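## Task

Place every bolt and the screw cap inside the steel pan and nothing else. Anything that stays put only because the robot is still holding or pressing it does not count. All objects must settle and stop moving shortly after you finish, otherwise the task fails. Release everything and move the grippers away at the end.

## Robot and tools

ROBOT. Two 6-joint arms with parallel grippers, named left_arm and right_arm. Shared scene frame: origin on the table top midway between the arms, +x out over the table, +z up, left_arm on the +y side. The names are not image sides. Bases: left_arm at (+0.018, +0.253, 0) m, quat_wxyz (+0.999, 0, 0, +0.051). right_arm at (+0.034, -0.258, 0) m, quat_wxyz (+0.997, 0, 0, +0.074). Fingers point along the gripper's +z and close along its y. The reported hand point sits between the finger pads, about 1 cm behind the tips. Its printed value can be off, more so at long reach. A wrist camera is mounted on each gripper and takes up space near it.

execute_actions(actions, pictures). actions holds at most one item.
- Empty list: returns the state only.
- Motion item: {"rows": [...], "steps": n}, n from 1 to 15, default 15. Each step lasts 1/30 s. Each row is applied for one step, and the last row repeats if there are fewer rows than steps.
- Wait item: {"steps": n} with no rows, n up to 300. It returns once n steps have passed since the previous result, and reply time counts toward them.
- pictures (boolean) turns camera images on or off. They are on by default.

ROW LAYOUT. One list of 14 numbers covers both arms and is always complete, even if only one arm moves. Order: left waist, shoulder, elbow, wrist pitch, wrist yaw, wrist roll, left opening, then the same seven for right_arm. The six joint values are absolute target angles in radians, the same form as Joint positions prints. They are not offsets. Stated ranges per arm:
- waist -2.618..3.054
- shoulder 0.000..3.142
- elbow 0.000..3.142
- wrist pitch -1.571..1.571
- wrist yaw -1.571..1.571
- wrist roll -2.094..2.094

A call is refused, and nothing is sent, if a target exceeds a range end by more than 0.036 rad and is also further out than the joint's last reported angle. True ends can differ by up to 0.036 rad. A target beyond the true end is cut to that end, and the result may say "joint sent to its limit", possibly about an earlier action. No such line does not prove there is more room.

OPENING. A value in [-1, 1]: +1 fully open (0.094 m pad gap), -1 closed. Between the extremes, the fingers move until grip_measured reads the commanded value. To hold an object, command roughly 0.03 below its grip_measured for a firm grip, less for a lighter one. Each gripper's readings carry a fixed error of about 1 mm. Pad force tops out near 50-62 N, less on parts under about 2 mm thick.

MOTION LIMITS. Each step, a joint's target is clamped to a lead over its measured angle:
- waist 0.202 rad
- shoulder 0.258 rad
- elbow 0.238 rad
- wrist pitch 0.573 rad
- wrist yaw and roll 0.522 rad

If the targets would move the hand more than 70 mm from its current spot, they are all scaled back. Far moves therefore take several calls. Between calls the arms keep heading for the last row sent. They stop once they are nearly still or a step is HELD. Fingers still moving keep moving.

RESULT LINES.
- State line `left_arm: …` | `right_arm: …`: each hand's position in m and quat_wxyz in the scene frame.
- Joint positions / Joint velocities: one block per arm, six joints (rad, rad/s) then pad gap (m, m/s).
- grip_measured: the opening on the command scale.
- "joint command not followed": a clearance check altered or blocked some joint targets. The rest of the row still ran.
- HELD: marks steps where all or part of your row was not sent.
- MOTOR HOT: a motor is at 75 °C or more.
- OVER-TEMPERATURE FAULT: an arm was stopped. At 90 °C it pauses for 10 s. At 100 °C it goes limp and drops what it carries.

Holding loads, even while you are thinking, heats the motors, and some heat carries into the next scene.

zoom_image(camera, region). camera is one of cam_high, cam_left_wrist, cam_right_wrist, each 504x504. region is [x0, y0, x1, y1] in pixels from the top-left, at most 504x504. It returns an enlarged crop of that camera's latest image.

read_manual(section) returns only URDF licence text ("licences"). It does not move anything.

finished_scene(scene) takes 1 or 2. Replying without any tool call ends all remaining scenes.

SEQUENCE. For each object:
1. Open the gripper.
2. Approach from above.
3. Descend.
4. Close below grip_measured.
5. Lift.
6. Carry over the container.
7. Lower.
8. Open to release.

Afterwards, raise and withdraw both arms, let things settle, then call finished_scene. The simulation runs while you think, so keep replies short.

AVOID.
- Dropping parts outside the containers, or putting wrong items into the pan.
- Knocking anything off the table, which fails the task.
- Pressing hard into objects or the table.
- Arms colliding or pushing each other, which can end the scene.
- Leaving objects held or propped by a gripper.
- Overheating.

Expect occasional brief tugs on held parts or pushes on loose items.

Each tool is called after "Call:" as name(argument=value, ...), one argument or row to a line, values as JSON.

## Session

Call:
execute_actions(
  actions=[],
)

Scene clock: 0.00 s of 5100.00 s.
left_arm: end_effector_position=(+0.3920, -0.2987, +0.3135) grip_measured=+1.000 end_effector_quat_wxyz=(+0.609, -0.142, +0.620, -0.475) | right_arm: end_effector_position=(+0.2716, -0.4279, +0.1212) grip_measured=+1.000 end_effector_quat_wxyz=(+0.261, -0.438, +0.844, -0.168)
Joint positions: left_arm=[-1.251  2.357  1.943  0.666 -0.695 -0.723  0.094] | right_arm=[-1.028  1.21   0.819 -0.704 -0.43  -1.73   0.094]
Joint velocities: left_arm=[-0.032 -0.012  0.007  0.051  0.007 -0.081  0.   ] | right_arm=[-0.012 -0.002 -0.012 -0.022  0.007 -0.037  0.   ]
Motor temperatures (°C, as the motors report them): left_arm=[23 24 25 23 25 25] | right_arm=[27 24 27 24 25 26]

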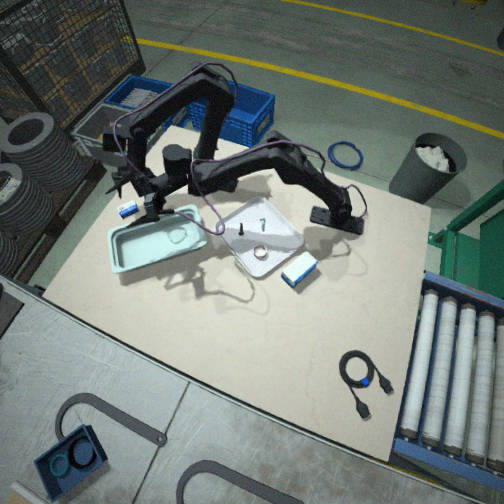

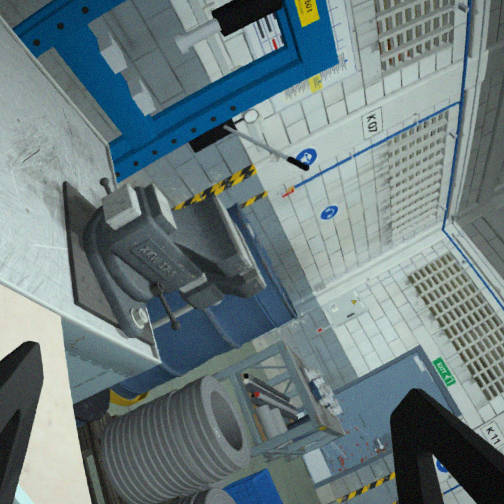

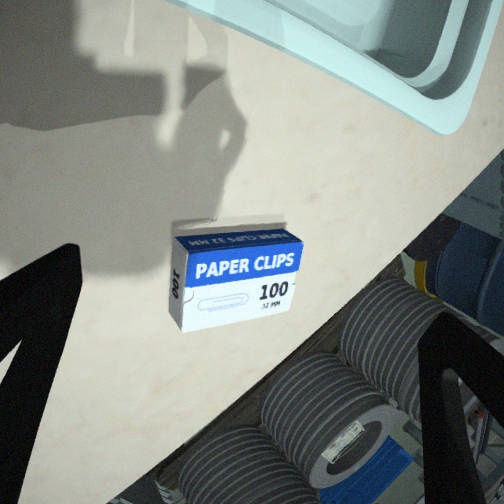

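Call:
zoom_image(
  camera="cam_high",
  region=[90,170,340,310],
)

Call:
execute_actions(
  actions=[
    {"rows":[[-1.251,1.8,1.943,0.3,-0.4,-0.4,1,-1.028,1.21,0.819,-0.704,-0.43,-1.73,1]]},
  ],
  pictures=false,
)

Call:
execute_actions(
  actions=[
    {"rows":[[-0.6,1.3,1.3,-0.9,0,0,1,-1.028,1.21,0.819,-0.704,-0.43,-1.73,1]]},
  ],
  pictures=false,
)

Call:
execute_actions(
  actions=[
    {"steps":45},
  ],
)

Region (90, 170, 340, 310) of cam_high's 504x504 image, scaled by 2.016, with more detail than that image has; it fills the top 282 rows of this view, and the rest is white.

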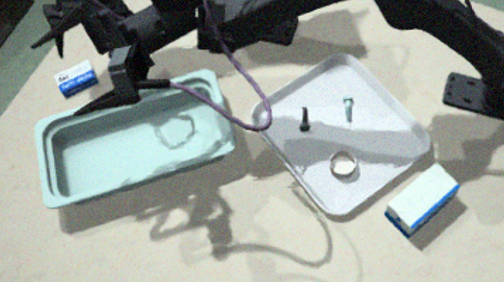

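Scene clock: 10.47 s of 5100.00 s.
left_arm: end_effector_position=(+0.3215, -0.2250, +0.5219) grip_measured=+1.000 end_effector_quat_wxyz=(+0.650, +0.001, +0.574, -0.497) | right_arm: end_effector_position=(+0.2712, -0.4283, +0.1209) grip_measured=+1.000 end_effector_quat_wxyz=(+0.259, -0.437, +0.845, -0.168)
Joint positions: left_arm=[-1.25   1.893  1.916  0.367 -0.463 -0.47   0.094] | right_arm=[-1.028  1.21   0.819 -0.704 -0.427 -1.73   0.094]
Joint velocities: left_arm=[ 0.007 -0.999 -0.002 -0.403  0.315  0.33   0.   ] | right_arm=[-0.002 -0.002  0.002 -0.022 -0.022 -0.022  0.   ]
Motor temperatures (°C, as the motors report them): left_arm=[23 27 26 25 25 25] | right_arm=[27 24 28 25 25 26]
Steps of this call (steps 1 to 90: nothing new was sent; then 6.97 s passed at rest; steps 91 to 105: all 15 steps of this action). Readings (joint positions):
91: left_arm=[-1.251 2.339 1.938 0.625 -0.666 -0.691] | right_arm=[-1.028 1.210 0.819 -0.704 -0.430 -1.730]
92: left_arm=[-1.250 2.314 1.924 0.569 -0.634 -0.655] | right_arm=[-1.028 1.210 0.819 -0.704 -0.429 -1.730]
94: left_arm=[-1.250 2.260 1.916 0.497 -0.586 -0.606] | right_arm=[-1.028 1.210 0.819 -0.704 -0.428 -1.730]
98: left_arm=[-1.250 2.134 1.916 0.428 -0.528 -0.543] | right_arm=[-1.028 1.210 0.819 -0.704 -0.427 -1.730]
105: the state above

Scene clock: 10.97 s of 5100.00 s.
left_arm: end_effector_position=(+0.3848, +0.0127, +0.3521) grip_measured=+1.000 end_effector_quat_wxyz=(+0.541, +0.185, +0.804, -0.160) | right_arm: end_effector_position=(+0.2712, -0.4283, +0.1209) grip_measured=+1.000 end_effector_quat_wxyz=(+0.259, -0.437, +0.845, -0.168)
Joint positions: left_arm=[-0.726  1.355  1.38  -0.398 -0.103 -0.101  0.094] | right_arm=[-1.028  1.21   0.819 -0.704 -0.427 -1.73   0.094]
Joint velocities: left_arm=[ 0.896 -0.012 -0.54  -1.619  0.242  0.3    0.   ] | right_arm=[-0.002  0.007  0.007 -0.007  0.022 -0.066  0.   ]
Motor temperatures (°C, as the motors report them): left_arm=[23 27 26 25 25 25] | right_arm=[27 24 28 25 25 26]
Steps of this call (steps 1 to 15: all 15 steps of this action). Readings (joint positions):
1: left_arm=[-1.235 1.840 1.886 0.324 -0.399 -0.414] | right_arm=[-1.028 1.210 0.819 -0.704 -0.427 -1.730]
2: left_arm=[-1.211 1.771 1.832 0.257 -0.337 -0.358] | right_arm=[-1.028 1.210 0.819 -0.704 -0.427 -1.730]
4: left_arm=[-1.135 1.647 1.733 0.137 -0.258 -0.278] | right_arm=[-1.028 1.210 0.819 -0.704 -0.427 -1.730]
8: left_arm=[-0.962 1.455 1.561 -0.072 -0.178 -0.184] | right_arm=[-1.028 1.210 0.819 -0.704 -0.427 -1.730]
15: the state above

Scene clock: 12.47 s of 5100.00 s.
left_arm: end_effector_position=(+0.3289, +0.0860, +0.2266) grip_measured=+1.000 end_effector_quat_wxyz=(+0.308, +0.230, +0.920, -0.076) | right_arm: end_effector_position=(+0.2712, -0.4283, +0.1209) grip_measured=+1.000 end_effector_quat_wxyz=(+0.259, -0.437, +0.845, -0.168)
Joint positions: left_arm=[-0.601  1.326  1.287 -0.887 -0.008 -0.007  0.094] | right_arm=[-1.028  1.21   0.819 -0.704 -0.427 -1.73   0.094]
Joint velocities: left_arm=[-0.002 -0.022 -0.002  0.007 -0.066  0.007  0.   ] | right_arm=[-0.012  0.002 -0.017 -0.051  0.007  0.051  0.   ]
Motor temperatures (°C, as the motors report them): left_arm=[23 27 26 25 25 25] | right_arm=[27 24 28 25 25 26]
Steps of this call (steps 1 to 45: the robot went on to your last target). Readings (joint positions):
1: left_arm=[-0.695 1.355 1.362 -0.456 -0.092 -0.090] | right_arm=[-1.028 1.210 0.819 -0.704 -0.427 -1.730]
2: left_arm=[-0.667 1.355 1.344 -0.519 -0.082 -0.078] | right_arm=[-1.028 1.210 0.819 -0.704 -0.427 -1.730]
4: left_arm=[-0.622 1.351 1.311 -0.650 -0.060 -0.054] | right_arm=[-1.028 1.210 0.819 -0.704 -0.427 -1.730]
8: left_arm=[-0.601 1.343 1.287 -0.818 -0.033 -0.027] | right_arm=[-1.028 1.210 0.819 -0.704 -0.427 -1.730]
45: the state above
All arms were judged still, so your last target was given up. Only a new action makes them travel on or press farther. Fingers that are still opening or closing keep moving.

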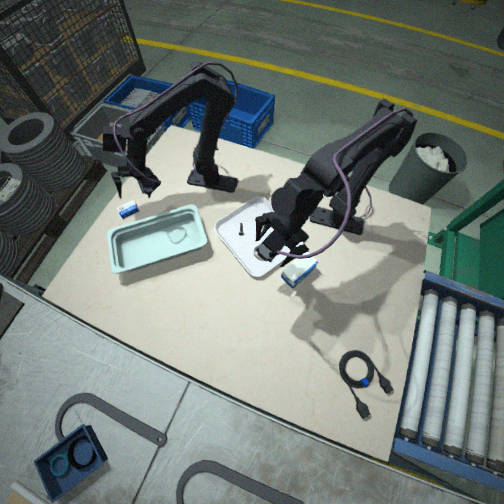

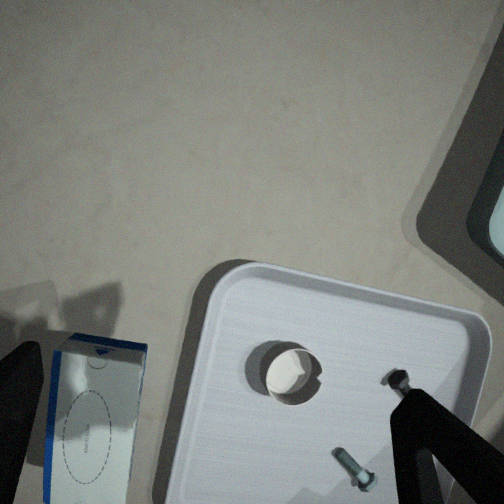

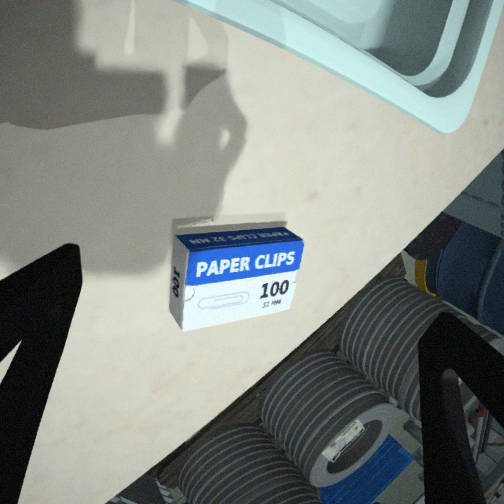

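Call:
execute_actions(
  actions=[
    {"rows":[[0.2,1.0,1.0,-0.9,0,0,1,-1.0,1.2,1.25,-1.2,0,-0.5,1]]},
  ],
  pictures=false,
)

Call:
execute_actions(
  actions=[
    {"rows":[[0.8,0.8,0.8,-0.9,0,0,1,0,1.3,1.3,-1.4,0,0,1]]},
  ],
  pictures=false,
)

Call:
execute_actions(
  actions=[
    {"steps":15},
  ],
  pictures=false,
)

Call:
execute_actions(
  actions=[
    {"rows":[[0.8,0.8,0.8,-0.9,0,0,1,0.757,1.5,1.3,-1.37,0,0,1]]},
  ],
  pictures=false,
)

Call:
execute_actions(
  actions=[
    {"steps":30},
  ],
)

Scene clock: 28.13 s of 5100.00 s.
left_arm: end_effector_position=(+0.2831, +0.3368, +0.2031) grip_measured=+1.000 end_effector_quat_wxyz=(+0.319, -0.144, +0.935, +0.052) | right_arm: end_effector_position=(+0.2156, -0.4633, +0.2124) grip_measured=+1.000 end_effector_quat_wxyz=(+0.172, +0.125, +0.967, -0.143)
Joint positions: left_arm=[ 0.196  1.012  1.001 -0.902 -0.009 -0.003  0.094] | right_arm=[-1.008  1.198  1.245 -1.167 -0.017 -0.599  0.094]
Joint velocities: left_arm=[-0.022 -0.007  0.002  0.007  0.022 -0.022  0.   ] | right_arm=[-0.007  0.007 -0.017 -0.183  0.11   0.564  0.   ]
Motor temperatures (°C, as the motors report them): left_arm=[23 26 26 25 25 25] | right_arm=[27 24 29 25 25 26]
Steps of this call (steps 1 to 90: nothing new was sent; then 12.17 s passed at rest; steps 91 to 105: all 15 steps of this action). Readings (joint positions):
91: left_arm=[-0.581 1.298 1.251 -0.858 0.005 -0.005] | right_arm=[-1.021 1.215 0.855 -0.783 -0.357 -1.647]
92: left_arm=[-0.538 1.246 1.186 -0.842 0.010 -0.003] | right_arm=[-1.014 1.223 0.914 -0.888 -0.282 -1.547]
94: left_arm=[-0.408 1.121 1.064 -0.861 0.010 -0.003] | right_arm=[-1.008 1.225 1.051 -1.017 -0.177 -1.348]
98: left_arm=[-0.099 1.013 1.001 -0.904 0.003 -0.003] | right_arm=[-1.008 1.207 1.237 -1.081 -0.072 -0.948]
105: the state above

Scene clock: 28.63 s of 5100.00 s.
left_arm: end_effector_position=(+0.1637, +0.4369, +0.1673) grip_measured=+1.000 end_effector_quat_wxyz=(+0.285, -0.411, +0.855, +0.140) | right_arm: end_effector_position=(+0.2719, -0.2208, +0.1779) grip_measured=+1.000 end_effector_quat_wxyz=(+0.079, -0.087, +0.993, +0.010)
Joint positions: left_arm=[ 0.792  0.816  0.795 -0.905 -0.007 -0.001  0.094] | right_arm=[-0.005  1.32   1.274 -1.366 -0.011 -0.03   0.094]
Joint velocities: left_arm=[-0.022  0.017 -0.007 -0.037 -0.037  0.022  0.   ] | right_arm=[ 0.554 -0.007 -0.007 -0.212 -0.139  0.139  0.   ]
Motor temperatures (°C, as the motors report them): left_arm=[23 26 26 25 25 25] | right_arm=[27 24 29 25 25 26]
Steps of this call (steps 1 to 15: all 15 steps of this action). Readings (joint positions):
1: left_arm=[0.228 0.983 0.966 -0.871 0.008 -0.001] | right_arm=[-0.978 1.210 1.254 -1.199 0.002 -0.509]
2: left_arm=[0.295 0.929 0.908 -0.855 0.011 -0.000] | right_arm=[-0.914 1.231 1.268 -1.238 0.008 -0.410]
4: left_arm=[0.450 0.839 0.823 -0.885 0.005 -0.000] | right_arm=[-0.766 1.276 1.274 -1.282 0.008 -0.264]
8: left_arm=[0.737 0.816 0.795 -0.905 -0.002 -0.001] | right_arm=[-0.462 1.320 1.274 -1.332 0.005 -0.111]
15: the state above

Scene clock: 29.13 s of 5100.00 s.
left_arm: end_effector_position=(+0.1637, +0.4369, +0.1673) grip_measured=+1.000 end_effector_quat_wxyz=(+0.285, -0.411, +0.855, +0.140) | right_arm: end_effector_position=(+0.2656, -0.2200, +0.1770) grip_measured=+1.000 end_effector_quat_wxyz=(+0.067, -0.081, +0.994, +0.008)
Joint positions: left_arm=[ 0.792  0.816  0.795 -0.905 -0.007 -0.001  0.094] | right_arm=[ 0.006  1.32   1.274 -1.391 -0.006 -0.007  0.094]
Joint velocities: left_arm=[-0.002 -0.017  0.012 -0.037 -0.022 -0.037  0.   ] | right_arm=[-0.002 -0.017  0.007  0.081 -0.007  0.051  0.   ]
Motor temperatures (°C, as the motors report them): left_arm=[23 26 26 25 25 25] | right_arm=[27 24 29 25 25 26]
Steps of this call (steps 1 to 15: the robot went on to your last target). Readings (joint positions):
1: left_arm=[0.792 0.816 0.795 -0.905 -0.007 -0.001] | right_arm=[0.006 1.320 1.274 -1.371 -0.012 -0.026]
2: left_arm=[0.792 0.816 0.795 -0.905 -0.007 -0.001] | right_arm=[0.007 1.320 1.274 -1.376 -0.012 -0.022]
4: left_arm=[0.792 0.816 0.795 -0.905 -0.007 -0.001] | right_arm=[0.006 1.320 1.274 -1.382 -0.009 -0.016]
8: left_arm=[0.792 0.816 0.795 -0.905 -0.007 -0.001] | right_arm=[0.006 1.320 1.274 -1.388 -0.007 -0.011]
15: the state above

Scene clock: 29.63 s of 5100.00 s.
left_arm: end_effector_position=(+0.1637, +0.4369, +0.1673) grip_measured=+1.000 end_effector_quat_wxyz=(+0.285, -0.411, +0.855, +0.140) | right_arm: end_effector_position=(+0.1856, -0.0528, +0.1352) grip_measured=+1.000 end_effector_quat_wxyz=(-0.011, -0.447, +0.895, +0.001)
Joint positions: left_arm=[ 0.792  0.816  0.795 -0.905 -0.007 -0.001  0.094] | right_arm=[ 0.774  1.526  1.291 -1.355 -0.011 -0.004  0.094]
Joint velocities: left_arm=[-0.002  0.007 -0.002  0.022 -0.037  0.022  0.   ] | right_arm=[-0.139 -0.051  0.002 -0.066  0.11  -0.022  0.   ]
Motor temperatures (°C, as the motors report them): left_arm=[23 26 27 25 25 25] | right_arm=[27 24 29 25 25 26]
Steps of this call (steps 1 to 15: all 15 steps of this action). Readings (joint positions):
1: left_arm=[0.792 0.816 0.795 -0.905 -0.007 -0.001] | right_arm=[0.035 1.338 1.279 -1.397 0.009 -0.005]
2: left_arm=[0.792 0.816 0.795 -0.905 -0.007 -0.001] | right_arm=[0.095 1.371 1.289 -1.399 0.014 -0.004]
4: left_arm=[0.792 0.816 0.795 -0.905 -0.007 -0.001] | right_arm=[0.237 1.456 1.291 -1.378 0.013 -0.004]
8: left_arm=[0.792 0.816 0.795 -0.905 -0.007 -0.001] | right_arm=[0.532 1.541 1.291 -1.349 0.010 -0.004]
15: the state above

Scene clock: 30.63 s of 5100.00 s.
left_arm: end_effector_position=(+0.1637, +0.4369, +0.1673) grip_measured=+1.000 end_effector_quat_wxyz=(+0.285, -0.411, +0.855, +0.140) | right_arm: end_effector_position=(+0.1875, -0.0560, +0.1357) grip_measured=+1.000 end_effector_quat_wxyz=(-0.012, -0.442, +0.897, -0.002)
Joint positions: left_arm=[ 0.792  0.816  0.795 -0.905 -0.007 -0.001  0.094] | right_arm=[ 0.764  1.524  1.291 -1.36  -0.006 -0.004  0.094]
Joint velocities: left_arm=[ 0.002 -0.012  0.027 -0.022 -0.037 -0.066  0.   ] | right_arm=[ 0.002  0.002  0.012 -0.051 -0.022 -0.051  0.   ]
Motor temperatures (°C, as the motors report them): left_arm=[23 26 27 25 25 25] | right_arm=[27 24 29 25 25 26]
Steps of this call (steps 1 to 15: the robot went on to your last target; steps 16 to 30: nothing new was sent). Readings (joint positions):
1: left_arm=[0.792 0.816 0.795 -0.905 -0.007 -0.001] | right_arm=[0.769 1.525 1.291 -1.356 -0.010 -0.004]
2: left_arm=[0.792 0.816 0.795 -0.905 -0.007 -0.001] | right_arm=[0.766 1.525 1.291 -1.357 -0.009 -0.004]
4: left_arm=[0.792 0.816 0.795 -0.905 -0.007 -0.001] | right_arm=[0.764 1.524 1.291 -1.359 -0.007 -0.004]
8: left_arm=[0.792 0.816 0.795 -0.905 -0.007 -0.001] | right_arm=[0.764 1.524 1.291 -1.360 -0.006 -0.004]
30: the state above
All arms were judged still, so your last target was given up. Only a new action makes them travel on or press farther. Fingers that are still opening or closing keep moving.

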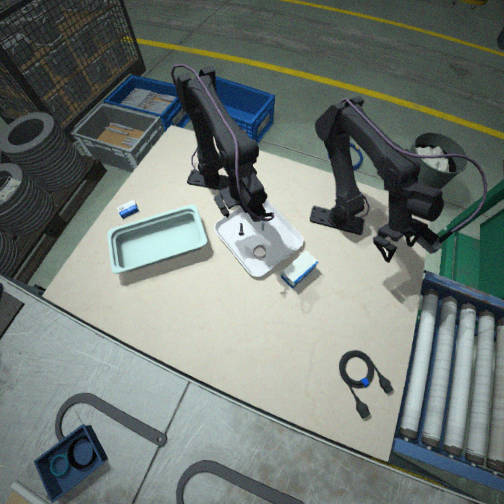

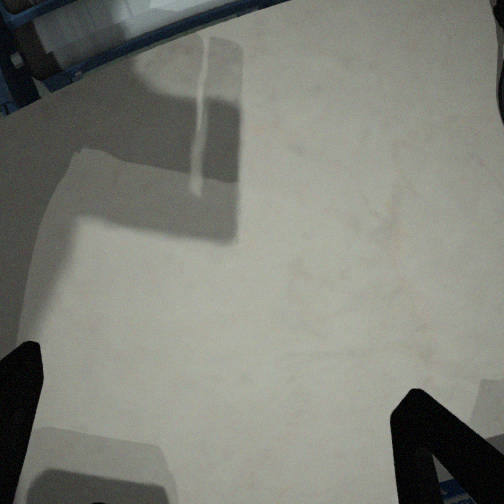

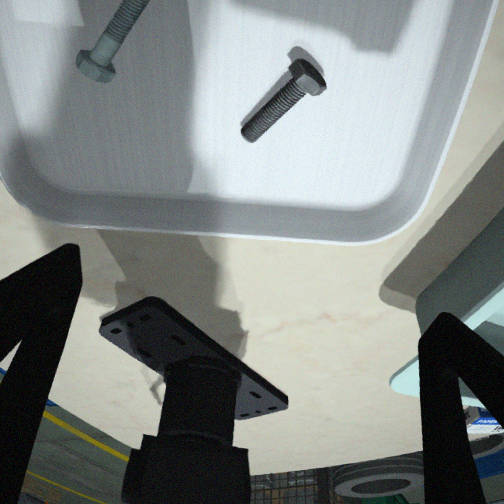

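Call:
execute_actions(
  actions=[
    {"rows":[[0.8,0.8,0.8,-0.9,0,0,1,0.68,1.66,1.16,-1.05,0,0.75,0.3]]},
  ],
  pictures=false,
)

Call:
execute_actions(
  actions=[
    {"steps":20},
  ],
)

Scene clock: 40.83 s of 5100.00 s.
left_arm: end_effector_position=(+0.1637, +0.4369, +0.1673) grip_measured=+1.000 end_effector_quat_wxyz=(+0.285, -0.411, +0.855, +0.140) | right_arm: end_effector_position=(+0.2251, -0.0479, +0.0605) grip_measured=+0.302 end_effector_quat_wxyz=(-0.011, -0.058, +0.998, -0.009)
Joint positions: left_arm=[ 0.792  0.816  0.795 -0.905 -0.007 -0.001  0.094] | right_arm=[ 0.679  1.685  1.155 -1.069 -0.003  0.711  0.061]
Joint velocities: left_arm=[-0.017  0.012 -0.007  0.022 -0.037  0.022  0.   ] | right_arm=[-0.012  0.002 -0.012  0.066 -0.037  0.139  0.001]
Motor temperatures (°C, as the motors report them): left_arm=[23 25 27 26 25 25] | right_arm=[27 25 29 25 25 26]
Steps of this call (steps 1 to 90: nothing new was sent; then 6.70 s passed at rest; steps 91 to 105: all 15 steps of this action). Readings (joint positions):
91: left_arm=[0.792 0.816 0.795 -0.905 -0.007 -0.001] | right_arm=[0.756 1.531 1.278 -1.331 -0.010 0.069]
92: left_arm=[0.792 0.816 0.795 -0.905 -0.007 -0.001] | right_arm=[0.739 1.545 1.254 -1.281 -0.010 0.164]
94: left_arm=[0.792 0.816 0.795 -0.905 -0.007 -0.001] | right_arm=[0.700 1.608 1.209 -1.193 -0.008 0.358]
98: left_arm=[0.792 0.816 0.795 -0.905 -0.007 -0.001] | right_arm=[0.679 1.692 1.157 -1.109 -0.003 0.587]
105: the state above

Scene clock: 41.50 s of 5100.00 s.
left_arm: end_effector_position=(+0.1637, +0.4369, +0.1673) grip_measured=+1.000 end_effector_quat_wxyz=(+0.285, -0.411, +0.855, +0.140) | right_arm: end_effector_position=(+0.2266, -0.0462, +0.0604) grip_measured=+0.302 end_effector_quat_wxyz=(-0.008, -0.042, +0.999, -0.006)
Joint positions: left_arm=[ 0.792  0.816  0.795 -0.905 -0.007 -0.001  0.094] | right_arm=[ 0.679  1.685  1.155 -1.06  -0.003  0.743  0.061]
Joint velocities: left_arm=[ 0.017 -0.012 -0.002 -0.066  0.022  0.007  0.   ] | right_arm=[-0.002  0.002  0.002 -0.022 -0.037  0.007 -0.   ]
Motor temperatures (°C, as the motors report them): left_arm=[23 25 27 26 25 25] | right_arm=[27 25 29 25 25 26]
Steps of this call (steps 1 to 20: the robot went on to your last target). Readings (joint positions):
1: left_arm=[0.792 0.816 0.795 -0.905 -0.007 -0.001] | right_arm=[0.679 1.685 1.155 -1.067 -0.003 0.718]
2: left_arm=[0.792 0.816 0.795 -0.905 -0.007 -0.001] | right_arm=[0.679 1.685 1.155 -1.066 -0.003 0.723]
4: left_arm=[0.792 0.816 0.795 -0.905 -0.007 -0.001] | right_arm=[0.679 1.685 1.155 -1.063 -0.003 0.730]
8: left_arm=[0.792 0.816 0.795 -0.905 -0.007 -0.001] | right_arm=[0.679 1.685 1.155 -1.061 -0.003 0.738]
20: the state above

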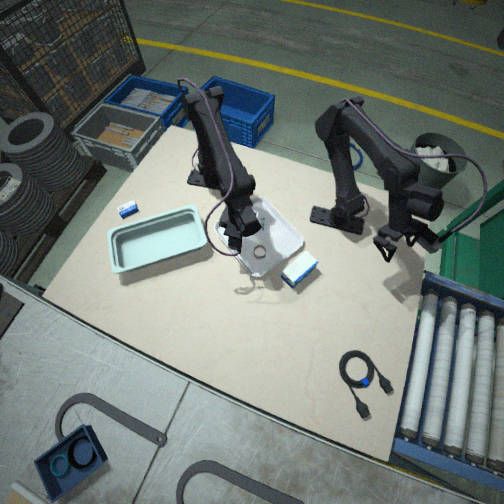

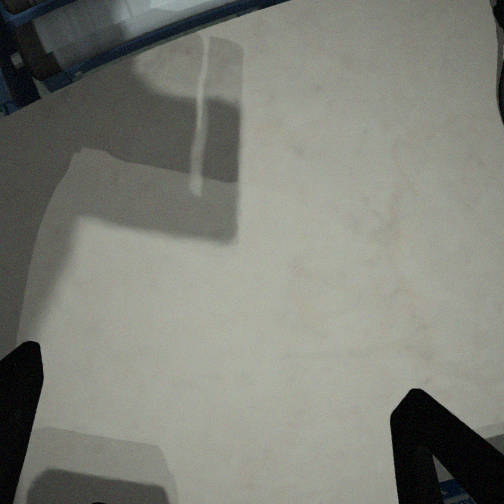

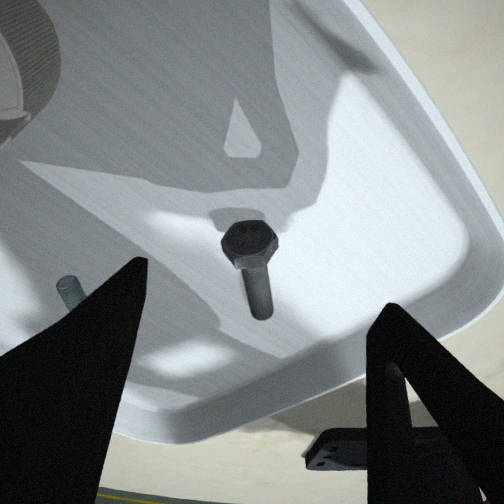

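Call:
execute_actions(
  actions=[
    {"rows":[[0.8,0.8,0.8,-0.9,0,0,1,0.72,1.68,1.02,-0.89,0,0.85,0.0]]},
  ],
  pictures=false,
)

Call:
execute_actions(
  actions=[
    {"steps":12},
  ],
)

Scene clock: 46.10 s of 5100.00 s.
left_arm: end_effector_position=(+0.1637, +0.4369, +0.1673) grip_measured=+1.000 end_effector_quat_wxyz=(+0.285, -0.411, +0.855, +0.140) | right_arm: end_effector_position=(+0.2141, -0.0443, +0.0283) grip_measured=+0.002 end_effector_quat_wxyz=(-0.001, -0.013, +1.000, +0.000)
Joint positions: left_arm=[ 0.792  0.816  0.795 -0.905 -0.007 -0.001  0.094] | right_arm=[ 0.717  1.687  1.022 -0.906 -0.002  0.84   0.047]
Joint velocities: left_arm=[-0.002  0.007  0.002 -0.037 -0.081 -0.007  0.   ] | right_arm=[-0.007 -0.007 -0.007  0.154 -0.022 -0.051 -0.   ]
Motor temperatures (°C, as the motors report them): left_arm=[23 25 27 26 25 25] | right_arm=[27 26 29 25 25 26]
Steps of this call (steps 1 to 15: the robot went on to your last target; steps 16 to 90: nothing new was sent; then 1.10 s passed at rest; steps 91 to 105: all 15 steps of this action). Readings (joint positions):
91: left_arm=[0.792 0.816 0.795 -0.905 -0.007 -0.001] | right_arm=[0.682 1.681 1.136 -1.030 -0.002 0.760]
92: left_arm=[0.792 0.816 0.795 -0.905 -0.007 -0.001] | right_arm=[0.690 1.677 1.105 -0.992 -0.001 0.777]
94: left_arm=[0.792 0.816 0.795 -0.905 -0.007 -0.001] | right_arm=[0.708 1.681 1.052 -0.957 -0.001 0.801]
98: left_arm=[0.792 0.816 0.795 -0.905 -0.007 -0.001] | right_arm=[0.717 1.687 1.022 -0.938 -0.002 0.826]
105: the state above

Scene clock: 46.50 s of 5100.00 s.
left_arm: end_effector_position=(+0.1637, +0.4369, +0.1673) grip_measured=+1.000 end_effector_quat_wxyz=(+0.285, -0.411, +0.855, +0.140) | right_arm: end_effector_position=(+0.2151, -0.0431, +0.0283) grip_measured=+0.002 end_effector_quat_wxyz=(+0.001, -0.011, +1.000, +0.003)
Joint positions: left_arm=[ 0.792  0.816  0.795 -0.905 -0.007 -0.001  0.094] | right_arm=[ 0.717  1.687  1.022 -0.9   -0.002  0.844  0.047]
Joint velocities: left_arm=[-0.027 -0.002  0.027  0.022 -0.007 -0.037  0.   ] | right_arm=[ 0.002  0.002 -0.012  0.051 -0.051  0.051  0.   ]
Motor temperatures (°C, as the motors report them): left_arm=[23 25 27 26 25 25] | right_arm=[27 26 29 25 25 26]
Steps of this call (steps 1 to 12: the robot went on to your last target). Readings (joint positions):
1: left_arm=[0.792 0.816 0.795 -0.905 -0.007 -0.001] | right_arm=[0.717 1.687 1.022 -0.905 -0.002 0.841]
2: left_arm=[0.792 0.816 0.795 -0.905 -0.007 -0.001] | right_arm=[0.717 1.687 1.022 -0.903 -0.002 0.841]
4: left_arm=[0.792 0.816 0.795 -0.905 -0.007 -0.001] | right_arm=[0.717 1.687 1.022 -0.902 -0.002 0.842]
8: left_arm=[0.792 0.816 0.795 -0.905 -0.007 -0.001] | right_arm=[0.717 1.687 1.022 -0.900 -0.002 0.843]
12: the state above

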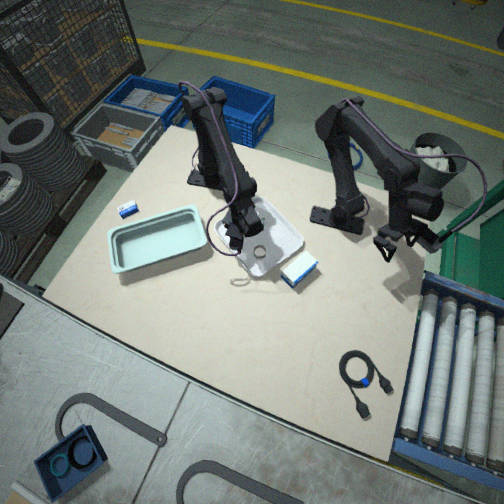

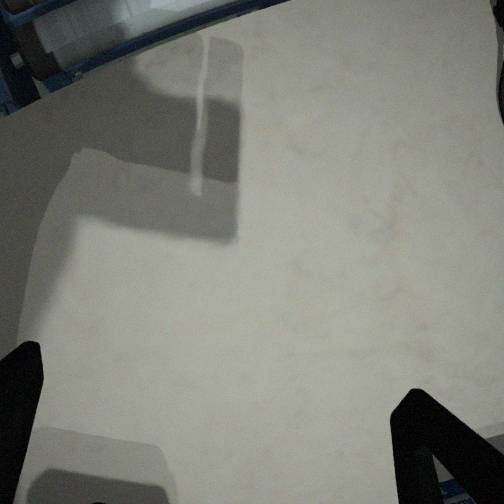

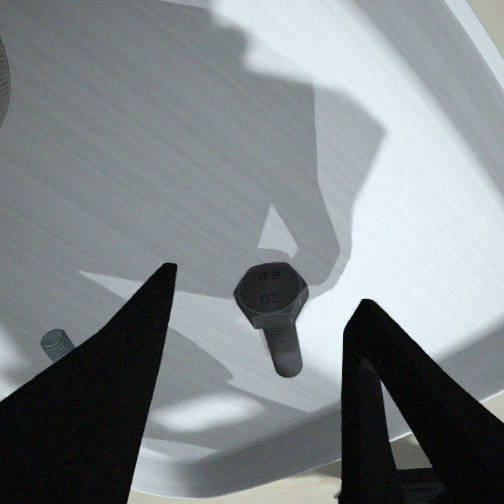

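Call:
execute_actions(
  actions=[
    {"rows":[[0.8,0.8,0.8,-0.9,0,0,1,0.78,1.62,0.96,-0.89,0,0.95,0.0],[0.8,0.8,0.8,-0.9,0,0,1,0.78,1.62,0.96,-0.89,0,0.95,0.0],[0.8,0.8,0.8,-0.9,0,0,1,0.78,1.62,0.96,-0.89,0,0.95,0.0],[0.8,0.8,0.8,-0.9,0,0,1,0.78,1.62,0.96,-0.89,0,0.95,0.0],[0.8,0.8,0.8,-0.9,0,0,1,0.78,1.62,0.96,-0.89,0,0.95,0.0],[0.8,0.8,0.8,-0.9,0,0,1,0.78,1.635,0.93,-0.85,0,0.95,0.0]]},
  ],
  pictures=false,
)

Call:
execute_actions(
  actions=[
    {"steps":12},
  ],
)

Scene clock: 55.07 s of 5100.00 s.
left_arm: end_effector_position=(+0.1637, +0.4369, +0.1673) grip_measured=+1.000 end_effector_quat_wxyz=(+0.285, -0.411, +0.855, +0.140) | right_arm: end_effector_position=(+0.1920, -0.0446, +0.0212) grip_measured=+0.002 end_effector_quat_wxyz=(+0.000, +0.006, +1.000, +0.002)
Joint positions: left_arm=[ 0.792  0.816  0.795 -0.905 -0.007 -0.001  0.094] | right_arm=[ 0.779  1.644  0.942 -0.865 -0.002  0.94   0.047]
Joint velocities: left_arm=[-0.017 -0.012 -0.017 -0.007  0.022 -0.051  0.   ] | right_arm=[ 0.007 -0.007  0.002  0.081 -0.022  0.051 -0.001]
Motor temperatures (°C, as the motors report them): left_arm=[23 25 27 26 25 25] | right_arm=[27 26 29 25 25 26]
Steps of this call (steps 1 to 15: the robot went on to your last target; steps 16 to 90: nothing new was sent; then 5.07 s passed at rest; steps 91 to 105: all 15 steps of this action). Readings (joint positions):
91: left_arm=[0.792 0.816 0.795 -0.905 -0.007 -0.001] | right_arm=[0.723 1.681 1.014 -0.892 0.001 0.860]
92: left_arm=[0.792 0.816 0.795 -0.905 -0.007 -0.001] | right_arm=[0.737 1.670 1.000 -0.887 0.001 0.877]
94: left_arm=[0.792 0.816 0.795 -0.905 -0.007 -0.001] | right_arm=[0.766 1.650 0.980 -0.890 -0.000 0.901]
98: left_arm=[0.792 0.816 0.795 -0.905 -0.007 -0.001] | right_arm=[0.779 1.644 0.955 -0.874 -0.002 0.926]
105: the state above

Scene clock: 55.47 s of 5100.00 s.
left_arm: end_effector_position=(+0.1637, +0.4369, +0.1673) grip_measured=+1.000 end_effector_quat_wxyz=(+0.285, -0.411, +0.855, +0.140) | right_arm: end_effector_position=(+0.1928, -0.0436, +0.0212) grip_measured=+0.002 end_effector_quat_wxyz=(+0.002, +0.008, +1.000, +0.004)
Joint positions: left_arm=[ 0.792  0.816  0.795 -0.905 -0.007 -0.001  0.094] | right_arm=[ 0.779  1.644  0.942 -0.86  -0.002  0.943  0.047]
Joint velocities: left_arm=[ 0.007 -0.002 -0.017 -0.022  0.007 -0.037  0.   ] | right_arm=[-0.017 -0.007 -0.007 -0.066 -0.037 -0.007 -0.   ]
Motor temperatures (°C, as the motors report them): left_arm=[23 25 27 26 25 25] | right_arm=[27 26 29 25 25 26]
Steps of this call (steps 1 to 12: the robot went on to your last target). Readings (joint positions):
1: left_arm=[0.792 0.816 0.795 -0.905 -0.007 -0.001] | right_arm=[0.779 1.644 0.942 -0.864 -0.002 0.941]
2: left_arm=[0.792 0.816 0.795 -0.905 -0.007 -0.001] | right_arm=[0.779 1.644 0.942 -0.863 -0.002 0.941]
4: left_arm=[0.792 0.816 0.795 -0.905 -0.007 -0.001] | right_arm=[0.779 1.644 0.942 -0.861 -0.002 0.942]
8: left_arm=[0.792 0.816 0.795 -0.905 -0.007 -0.001] | right_arm=[0.779 1.644 0.942 -0.860 -0.002 0.943]
12: the state above

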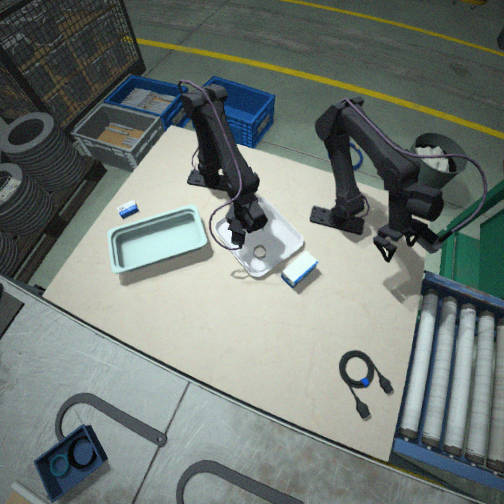

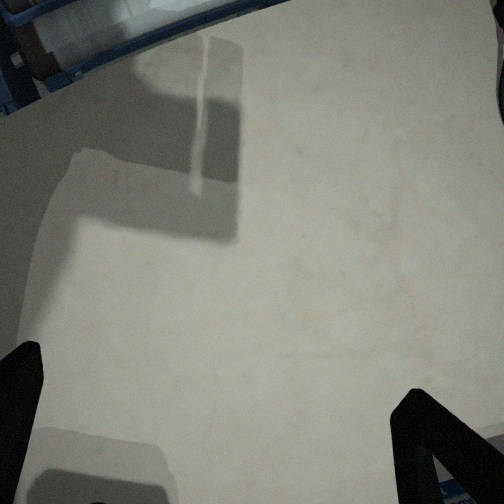

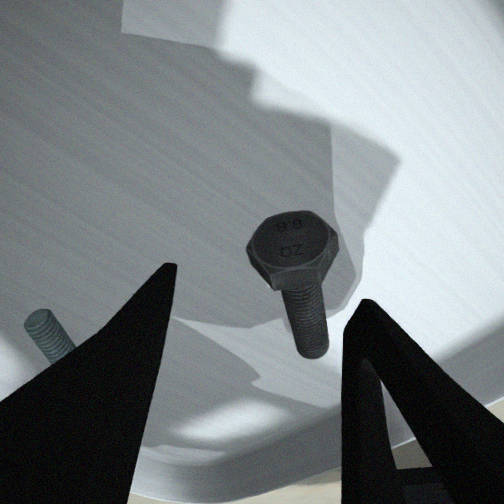

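Call:
execute_actions(
  actions=[
    {"rows":[[0.8,0.8,0.8,-0.9,0,0,1,0.755,1.615,0.895,-0.84,0,0.95,0.0]]},
  ],
)

Call:
execute_actions(
  actions=[
    {"rows":[[0.8,0.8,0.8,-0.9,0,0,1,0.755,1.615,0.895,-0.84,0,0.95,-0.87]]},
  ],
)

Scene clock: 60.87 s of 5100.00 s.
left_arm: end_effector_position=(+0.1637, +0.4369, +0.1673) grip_measured=+1.000 end_effector_quat_wxyz=(+0.285, -0.411, +0.855, +0.140) | right_arm: end_effector_position=(+0.1919, -0.0519, +0.0160) grip_measured=+0.002 end_effector_quat_wxyz=(-0.002, +0.017, +1.000, +0.001)
Joint positions: left_arm=[ 0.792  0.816  0.795 -0.905 -0.007 -0.001  0.094] | right_arm=[ 0.761  1.637  0.912 -0.847 -0.004  0.944  0.047]
Joint velocities: left_arm=[ 0.002 -0.007  0.002 -0.022 -0.007 -0.007  0.   ] | right_arm=[-0.027 -0.002 -0.007  0.007 -0.022 -0.081  0.   ]
Motor temperatures (°C, as the motors report them): left_arm=[23 25 27 26 25 25] | right_arm=[27 26 29 25 25 26]
Steps of this call (steps 1 to 15: the robot went on to your last target; steps 16 to 90: nothing new was sent; then 1.90 s passed at rest; steps 91 to 105: all 15 steps of this action). Readings (joint positions):
91: left_arm=[0.792 0.816 0.795 -0.905 -0.007 -0.001] | right_arm=[0.777 1.643 0.938 -0.855 -0.002 0.944]
92: left_arm=[0.792 0.816 0.795 -0.905 -0.007 -0.001] | right_arm=[0.774 1.640 0.930 -0.849 -0.002 0.944]
94: left_arm=[0.792 0.816 0.795 -0.905 -0.007 -0.001] | right_arm=[0.765 1.639 0.916 -0.848 -0.002 0.944]
98: left_arm=[0.792 0.816 0.795 -0.905 -0.007 -0.001] | right_arm=[0.761 1.637 0.912 -0.847 -0.004 0.944]
105: the state above

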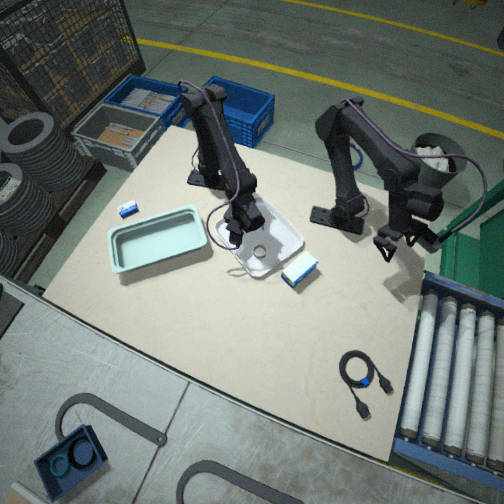

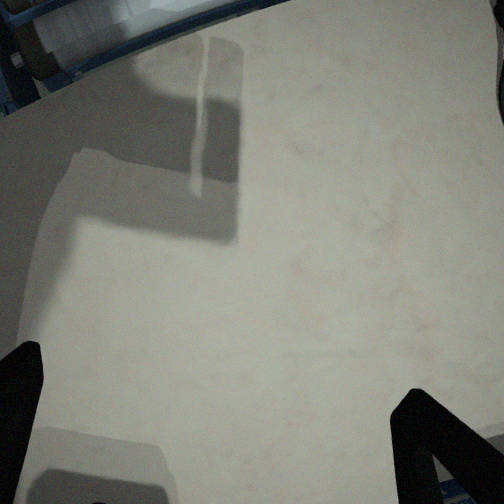

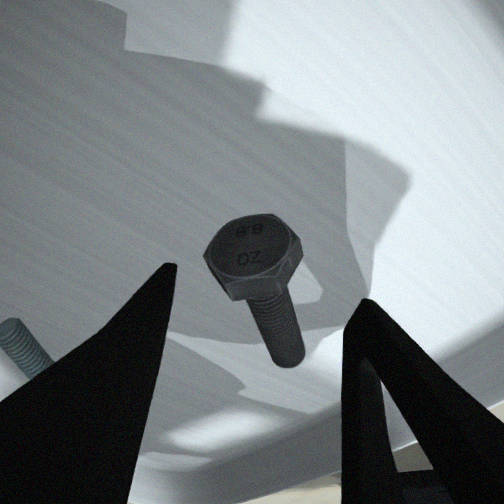

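Scene clock: 61.37 s of 5100.00 s.
left_arm: end_effector_position=(+0.1637, +0.4369, +0.1673) grip_measured=+1.000 end_effector_quat_wxyz=(+0.285, -0.411, +0.855, +0.140) | right_arm: end_effector_position=(+0.1919, -0.0518, +0.0160) grip_measured=-0.853 end_effector_quat_wxyz=(-0.002, +0.017, +1.000, +0.001)
Joint positions: left_arm=[ 0.792  0.816  0.795 -0.905 -0.007 -0.001  0.094] | right_arm=[ 0.761  1.637  0.912 -0.846 -0.004  0.945  0.007]
Joint velocities: left_arm=[-0.012 -0.012  0.007  0.007  0.037 -0.022  0.   ] | right_arm=[-0.002 -0.002 -0.002 -0.022 -0.081  0.037 -0.   ]
Motor temperatures (°C, as the motors report them): left_arm=[23 24 27 26 25 25] | right_arm=[27 26 29 25 25 26]
Steps of this call (steps 1 to 15: all 15 steps of this action). Readings (joint positions):
1: left_arm=[0.792 0.816 0.795 -0.905 -0.007 -0.001] | right_arm=[0.761 1.637 0.912 -0.847 -0.004 0.944]
2: left_arm=[0.792 0.816 0.795 -0.905 -0.007 -0.001] | right_arm=[0.761 1.637 0.912 -0.847 -0.004 0.944]
4: left_arm=[0.792 0.816 0.795 -0.905 -0.007 -0.001] | right_arm=[0.761 1.637 0.912 -0.846 -0.004 0.945]
8: left_arm=[0.792 0.816 0.795 -0.905 -0.007 -0.001] | right_arm=[0.761 1.637 0.912 -0.846 -0.004 0.945]
15: the state above

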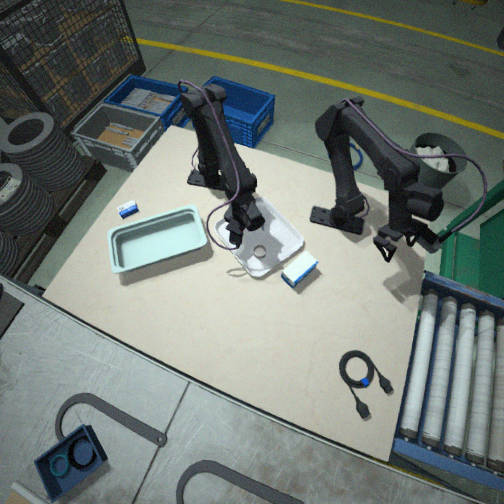

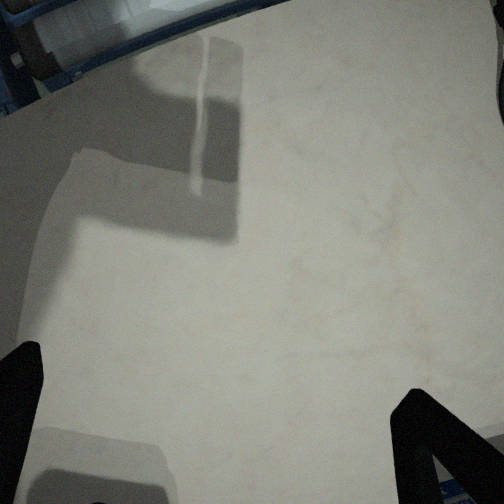

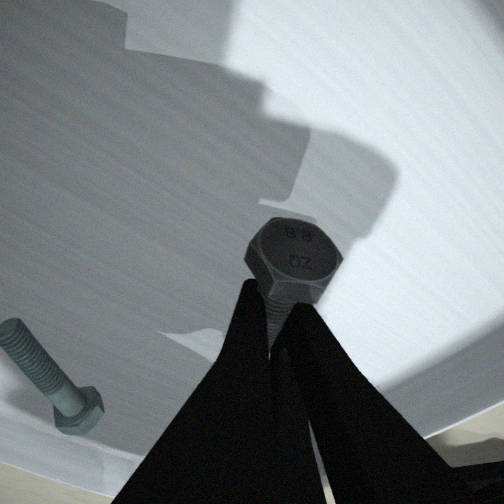

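Call:
execute_actions(
  actions=[
    {"rows":[[0.8,0.8,0.8,-0.9,0,0,1,0.755,1.5,1.3,-1.37,0,0.95,-0.885]]},
  ],
  pictures=false,
)

Call:
execute_actions(
  actions=[
    {"rows":[[0.8,0.8,0.8,-0.9,0,0,1,-0.3,1.62,1.42,-1.35,0,0.3,-0.885]]},
  ],
  pictures=false,
)

Call:
execute_actions(
  actions=[
    {"steps":15},
  ],
)

Scene clock: 66.83 s of 5100.00 s.
left_arm: end_effector_position=(+0.1637, +0.4369, +0.1673) grip_measured=+1.000 end_effector_quat_wxyz=(+0.285, -0.411, +0.855, +0.140) | right_arm: end_effector_position=(+0.1930, -0.0504, +0.1438) grip_measured=-0.862 end_effector_quat_wxyz=(+0.010, +0.017, +1.000, +0.017)
Joint positions: left_arm=[ 0.792  0.816  0.795 -0.905 -0.007 -0.001  0.094] | right_arm=[ 0.761  1.496  1.297 -1.332 -0.004  0.945  0.006]
Joint velocities: left_arm=[-0.007  0.012  0.007  0.007  0.007 -0.022  0.   ] | right_arm=[ 0.002  0.022 -0.007 -0.212  0.066 -0.066 -0.001]
Motor temperatures (°C, as the motors report them): left_arm=[23 24 27 26 25 25] | right_arm=[27 26 28 24 25 26]
Steps of this call (steps 1 to 15: the robot went on to your last target; steps 16 to 90: nothing new was sent; then 1.97 s passed at rest; steps 91 to 105: all 15 steps of this action). Readings (joint positions):
91: left_arm=[0.792 0.816 0.795 -0.905 -0.007 -0.001] | right_arm=[0.761 1.634 0.935 -0.899 -0.004 0.945]
92: left_arm=[0.792 0.816 0.795 -0.905 -0.007 -0.001] | right_arm=[0.761 1.627 0.974 -0.982 -0.004 0.945]
94: left_arm=[0.792 0.816 0.795 -0.905 -0.007 -0.001] | right_arm=[0.761 1.592 1.073 -1.107 -0.004 0.945]
98: left_arm=[0.792 0.816 0.795 -0.905 -0.007 -0.001] | right_arm=[0.761 1.519 1.272 -1.230 -0.004 0.945]
105: the state above

Scene clock: 67.33 s of 5100.00 s.
left_arm: end_effector_position=(+0.1637, +0.4369, +0.1673) grip_measured=+1.000 end_effector_quat_wxyz=(+0.285, -0.411, +0.855, +0.140) | right_arm: end_effector_position=(+0.3226, -0.2908, +0.1305) grip_measured=-0.862 end_effector_quat_wxyz=(-0.001, +0.221, +0.975, -0.001)
Joint positions: left_arm=[ 0.792  0.816  0.795 -0.905 -0.007 -0.001  0.094] | right_arm=[-0.263  1.644  1.392 -1.321  0.001  0.331  0.006]
Joint velocities: left_arm=[ 0.007 -0.012 -0.007 -0.007 -0.051  0.051  0.   ] | right_arm=[-1.56  -0.007 -0.012 -0.037  0.198 -0.227  0.001]
Motor temperatures (°C, as the motors report them): left_arm=[23 24 27 26 25 25] | right_arm=[27 26 28 24 25 26]
Steps of this call (steps 1 to 15: all 15 steps of this action). Readings (joint positions):
1: left_arm=[0.792 0.816 0.795 -0.905 -0.007 -0.001] | right_arm=[0.737 1.513 1.314 -1.353 -0.017 0.859]
2: left_arm=[0.792 0.816 0.795 -0.905 -0.007 -0.001] | right_arm=[0.684 1.542 1.345 -1.366 -0.024 0.758]
4: left_arm=[0.792 0.816 0.795 -0.905 -0.007 -0.001] | right_arm=[0.547 1.598 1.386 -1.344 -0.023 0.595]
8: left_arm=[0.792 0.816 0.795 -0.905 -0.007 -0.001] | right_arm=[0.252 1.644 1.392 -1.321 -0.015 0.423]
15: the state above

Scene clock: 67.83 s of 5100.00 s.
left_arm: end_effector_position=(+0.1637, +0.4369, +0.1673) grip_measured=+1.000 end_effector_quat_wxyz=(+0.285, -0.411, +0.855, +0.140) | right_arm: end_effector_position=(+0.3162, -0.3027, +0.1306) grip_measured=-0.862 end_effector_quat_wxyz=(-0.010, +0.229, +0.973, -0.004)
Joint positions: left_arm=[ 0.792  0.816  0.795 -0.905 -0.007 -0.001  0.094] | right_arm=[-0.304  1.644  1.392 -1.34   0.006  0.307  0.006]
Joint velocities: left_arm=[-0.002  0.007 -0.012 -0.007 -0.022 -0.007  0.   ] | right_arm=[ 0.002  0.002  0.002 -0.022  0.051 -0.037 -0.   ]
Motor temperatures (°C, as the motors report them): left_arm=[23 24 27 26 25 25] | right_arm=[27 26 29 24 25 26]
Steps of this call (steps 1 to 15: the robot went on to your last target). Readings (joint positions):
1: left_arm=[0.792 0.816 0.795 -0.905 -0.007 -0.001] | right_arm=[-0.305 1.644 1.392 -1.322 0.009 0.327]
2: left_arm=[0.792 0.816 0.795 -0.905 -0.007 -0.001] | right_arm=[-0.327 1.644 1.392 -1.325 0.014 0.324]
4: left_arm=[0.792 0.816 0.795 -0.905 -0.007 -0.001] | right_arm=[-0.328 1.644 1.392 -1.331 0.016 0.318]
8: left_arm=[0.792 0.816 0.795 -0.905 -0.007 -0.001] | right_arm=[-0.305 1.644 1.392 -1.337 0.008 0.311]
15: the state above

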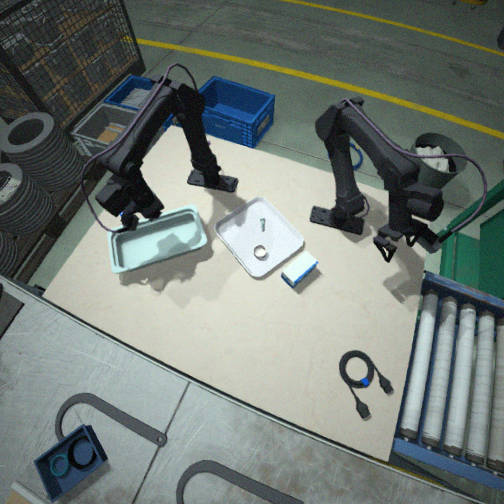

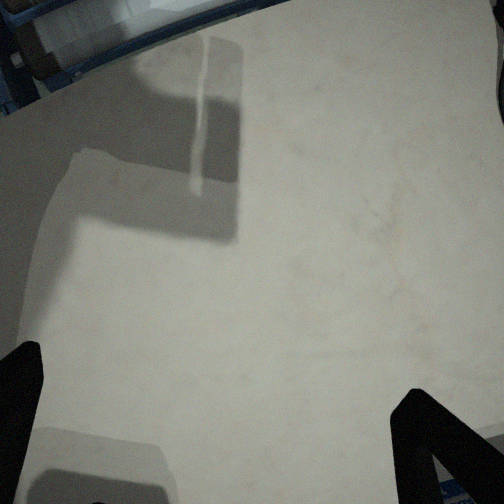

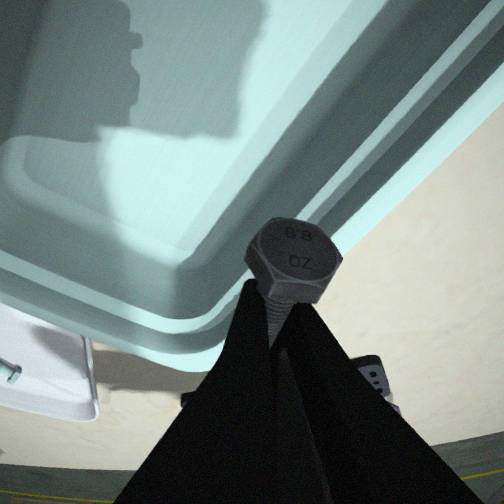

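Call:
execute_actions(
  actions=[
    {"rows":[[0.8,0.8,0.8,-0.9,0,0,1,-0.14,1.76,1.52,-1.31,0,-0.43,-0.885]]},
  ],
  pictures=false,
)

Call:
execute_actions(
  actions=[
    {"steps":10},
  ],
)

Scene clock: 73.50 s of 5100.00 s.
left_arm: end_effector_position=(+0.1637, +0.4369, +0.1673) grip_measured=+1.000 end_effector_quat_wxyz=(+0.285, -0.411, +0.855, +0.140) | right_arm: end_effector_position=(+0.3541, -0.2522, +0.1178) grip_measured=-0.862 end_effector_quat_wxyz=(-0.009, -0.203, +0.979, +0.003)
Joint positions: left_arm=[ 0.792  0.816  0.795 -0.905 -0.007 -0.001  0.094] | right_arm=[-0.134  1.775  1.491 -1.306 -0.003 -0.394  0.006]
Joint velocities: left_arm=[-0.007 -0.017 -0.007 -0.081  0.007  0.022  0.   ] | right_arm=[-0.002  0.007 -0.002  0.037  0.037 -0.227 -0.   ]
Motor temperatures (°C, as the motors report them): left_arm=[23 24 27 26 25 25] | right_arm=[27 27 29 24 25 26]
Steps of this call (steps 1 to 15: the robot went on to your last target; steps 16 to 90: nothing new was sent; then 2.17 s passed at rest; steps 91 to 105: all 15 steps of this action). Readings (joint positions):
91: left_arm=[0.792 0.816 0.795 -0.905 -0.007 -0.001] | right_arm=[-0.287 1.659 1.410 -1.354 0.015 0.223]
92: left_arm=[0.792 0.816 0.795 -0.905 -0.007 -0.001] | right_arm=[-0.253 1.686 1.443 -1.360 0.019 0.123]
94: left_arm=[0.792 0.816 0.795 -0.905 -0.007 -0.001] | right_arm=[-0.174 1.737 1.485 -1.328 0.013 -0.066]
98: left_arm=[0.792 0.816 0.795 -0.905 -0.007 -0.001] | right_arm=[-0.121 1.775 1.491 -1.306 -0.003 -0.279]
105: the state above

Scene clock: 73.83 s of 5100.00 s.
left_arm: end_effector_position=(+0.1637, +0.4369, +0.1673) grip_measured=+1.000 end_effector_quat_wxyz=(+0.285, -0.411, +0.855, +0.140) | right_arm: end_effector_position=(+0.3541, -0.2522, +0.1178) grip_measured=-0.862 end_effector_quat_wxyz=(-0.009, -0.216, +0.976, +0.003)
Joint positions: left_arm=[ 0.792  0.816  0.795 -0.905 -0.007 -0.001  0.094] | right_arm=[-0.134  1.775  1.491 -1.306 -0.003 -0.421  0.006]
Joint velocities: left_arm=[-0.022 -0.012 -0.002  0.007 -0.037 -0.037  0.   ] | right_arm=[-0.002 -0.002  0.002  0.007  0.051  0.007 -0.   ]
Motor temperatures (°C, as the motors report them): left_arm=[23 24 27 26 25 25] | right_arm=[27 27 29 24 25 26]
Steps of this call (steps 1 to 10: the robot went on to your last target). Readings (joint positions):
1: left_arm=[0.792 0.816 0.795 -0.905 -0.007 -0.001] | right_arm=[-0.134 1.775 1.491 -1.306 -0.003 -0.400]
2: left_arm=[0.792 0.816 0.795 -0.905 -0.007 -0.001] | right_arm=[-0.134 1.775 1.491 -1.306 -0.003 -0.405]
4: left_arm=[0.792 0.816 0.795 -0.905 -0.007 -0.001] | right_arm=[-0.134 1.775 1.491 -1.306 -0.003 -0.412]
8: left_arm=[0.792 0.816 0.795 -0.905 -0.007 -0.001] | right_arm=[-0.134 1.775 1.491 -1.306 -0.003 -0.419]
10: the state above

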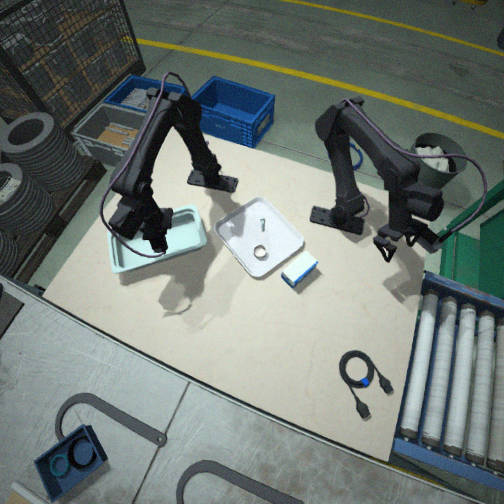

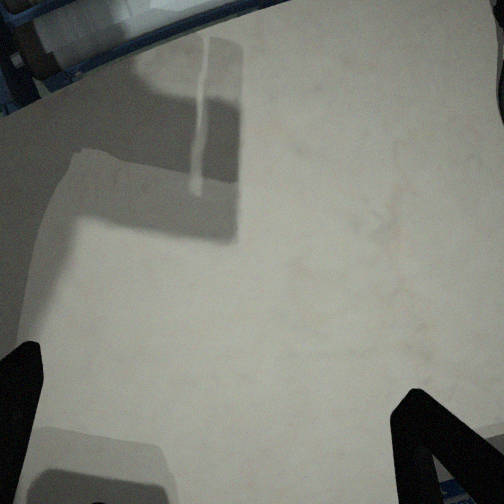

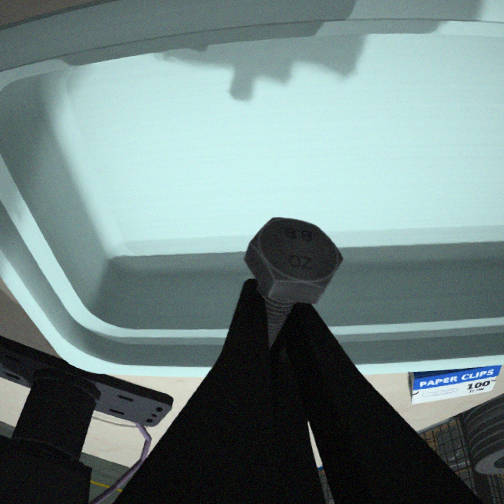

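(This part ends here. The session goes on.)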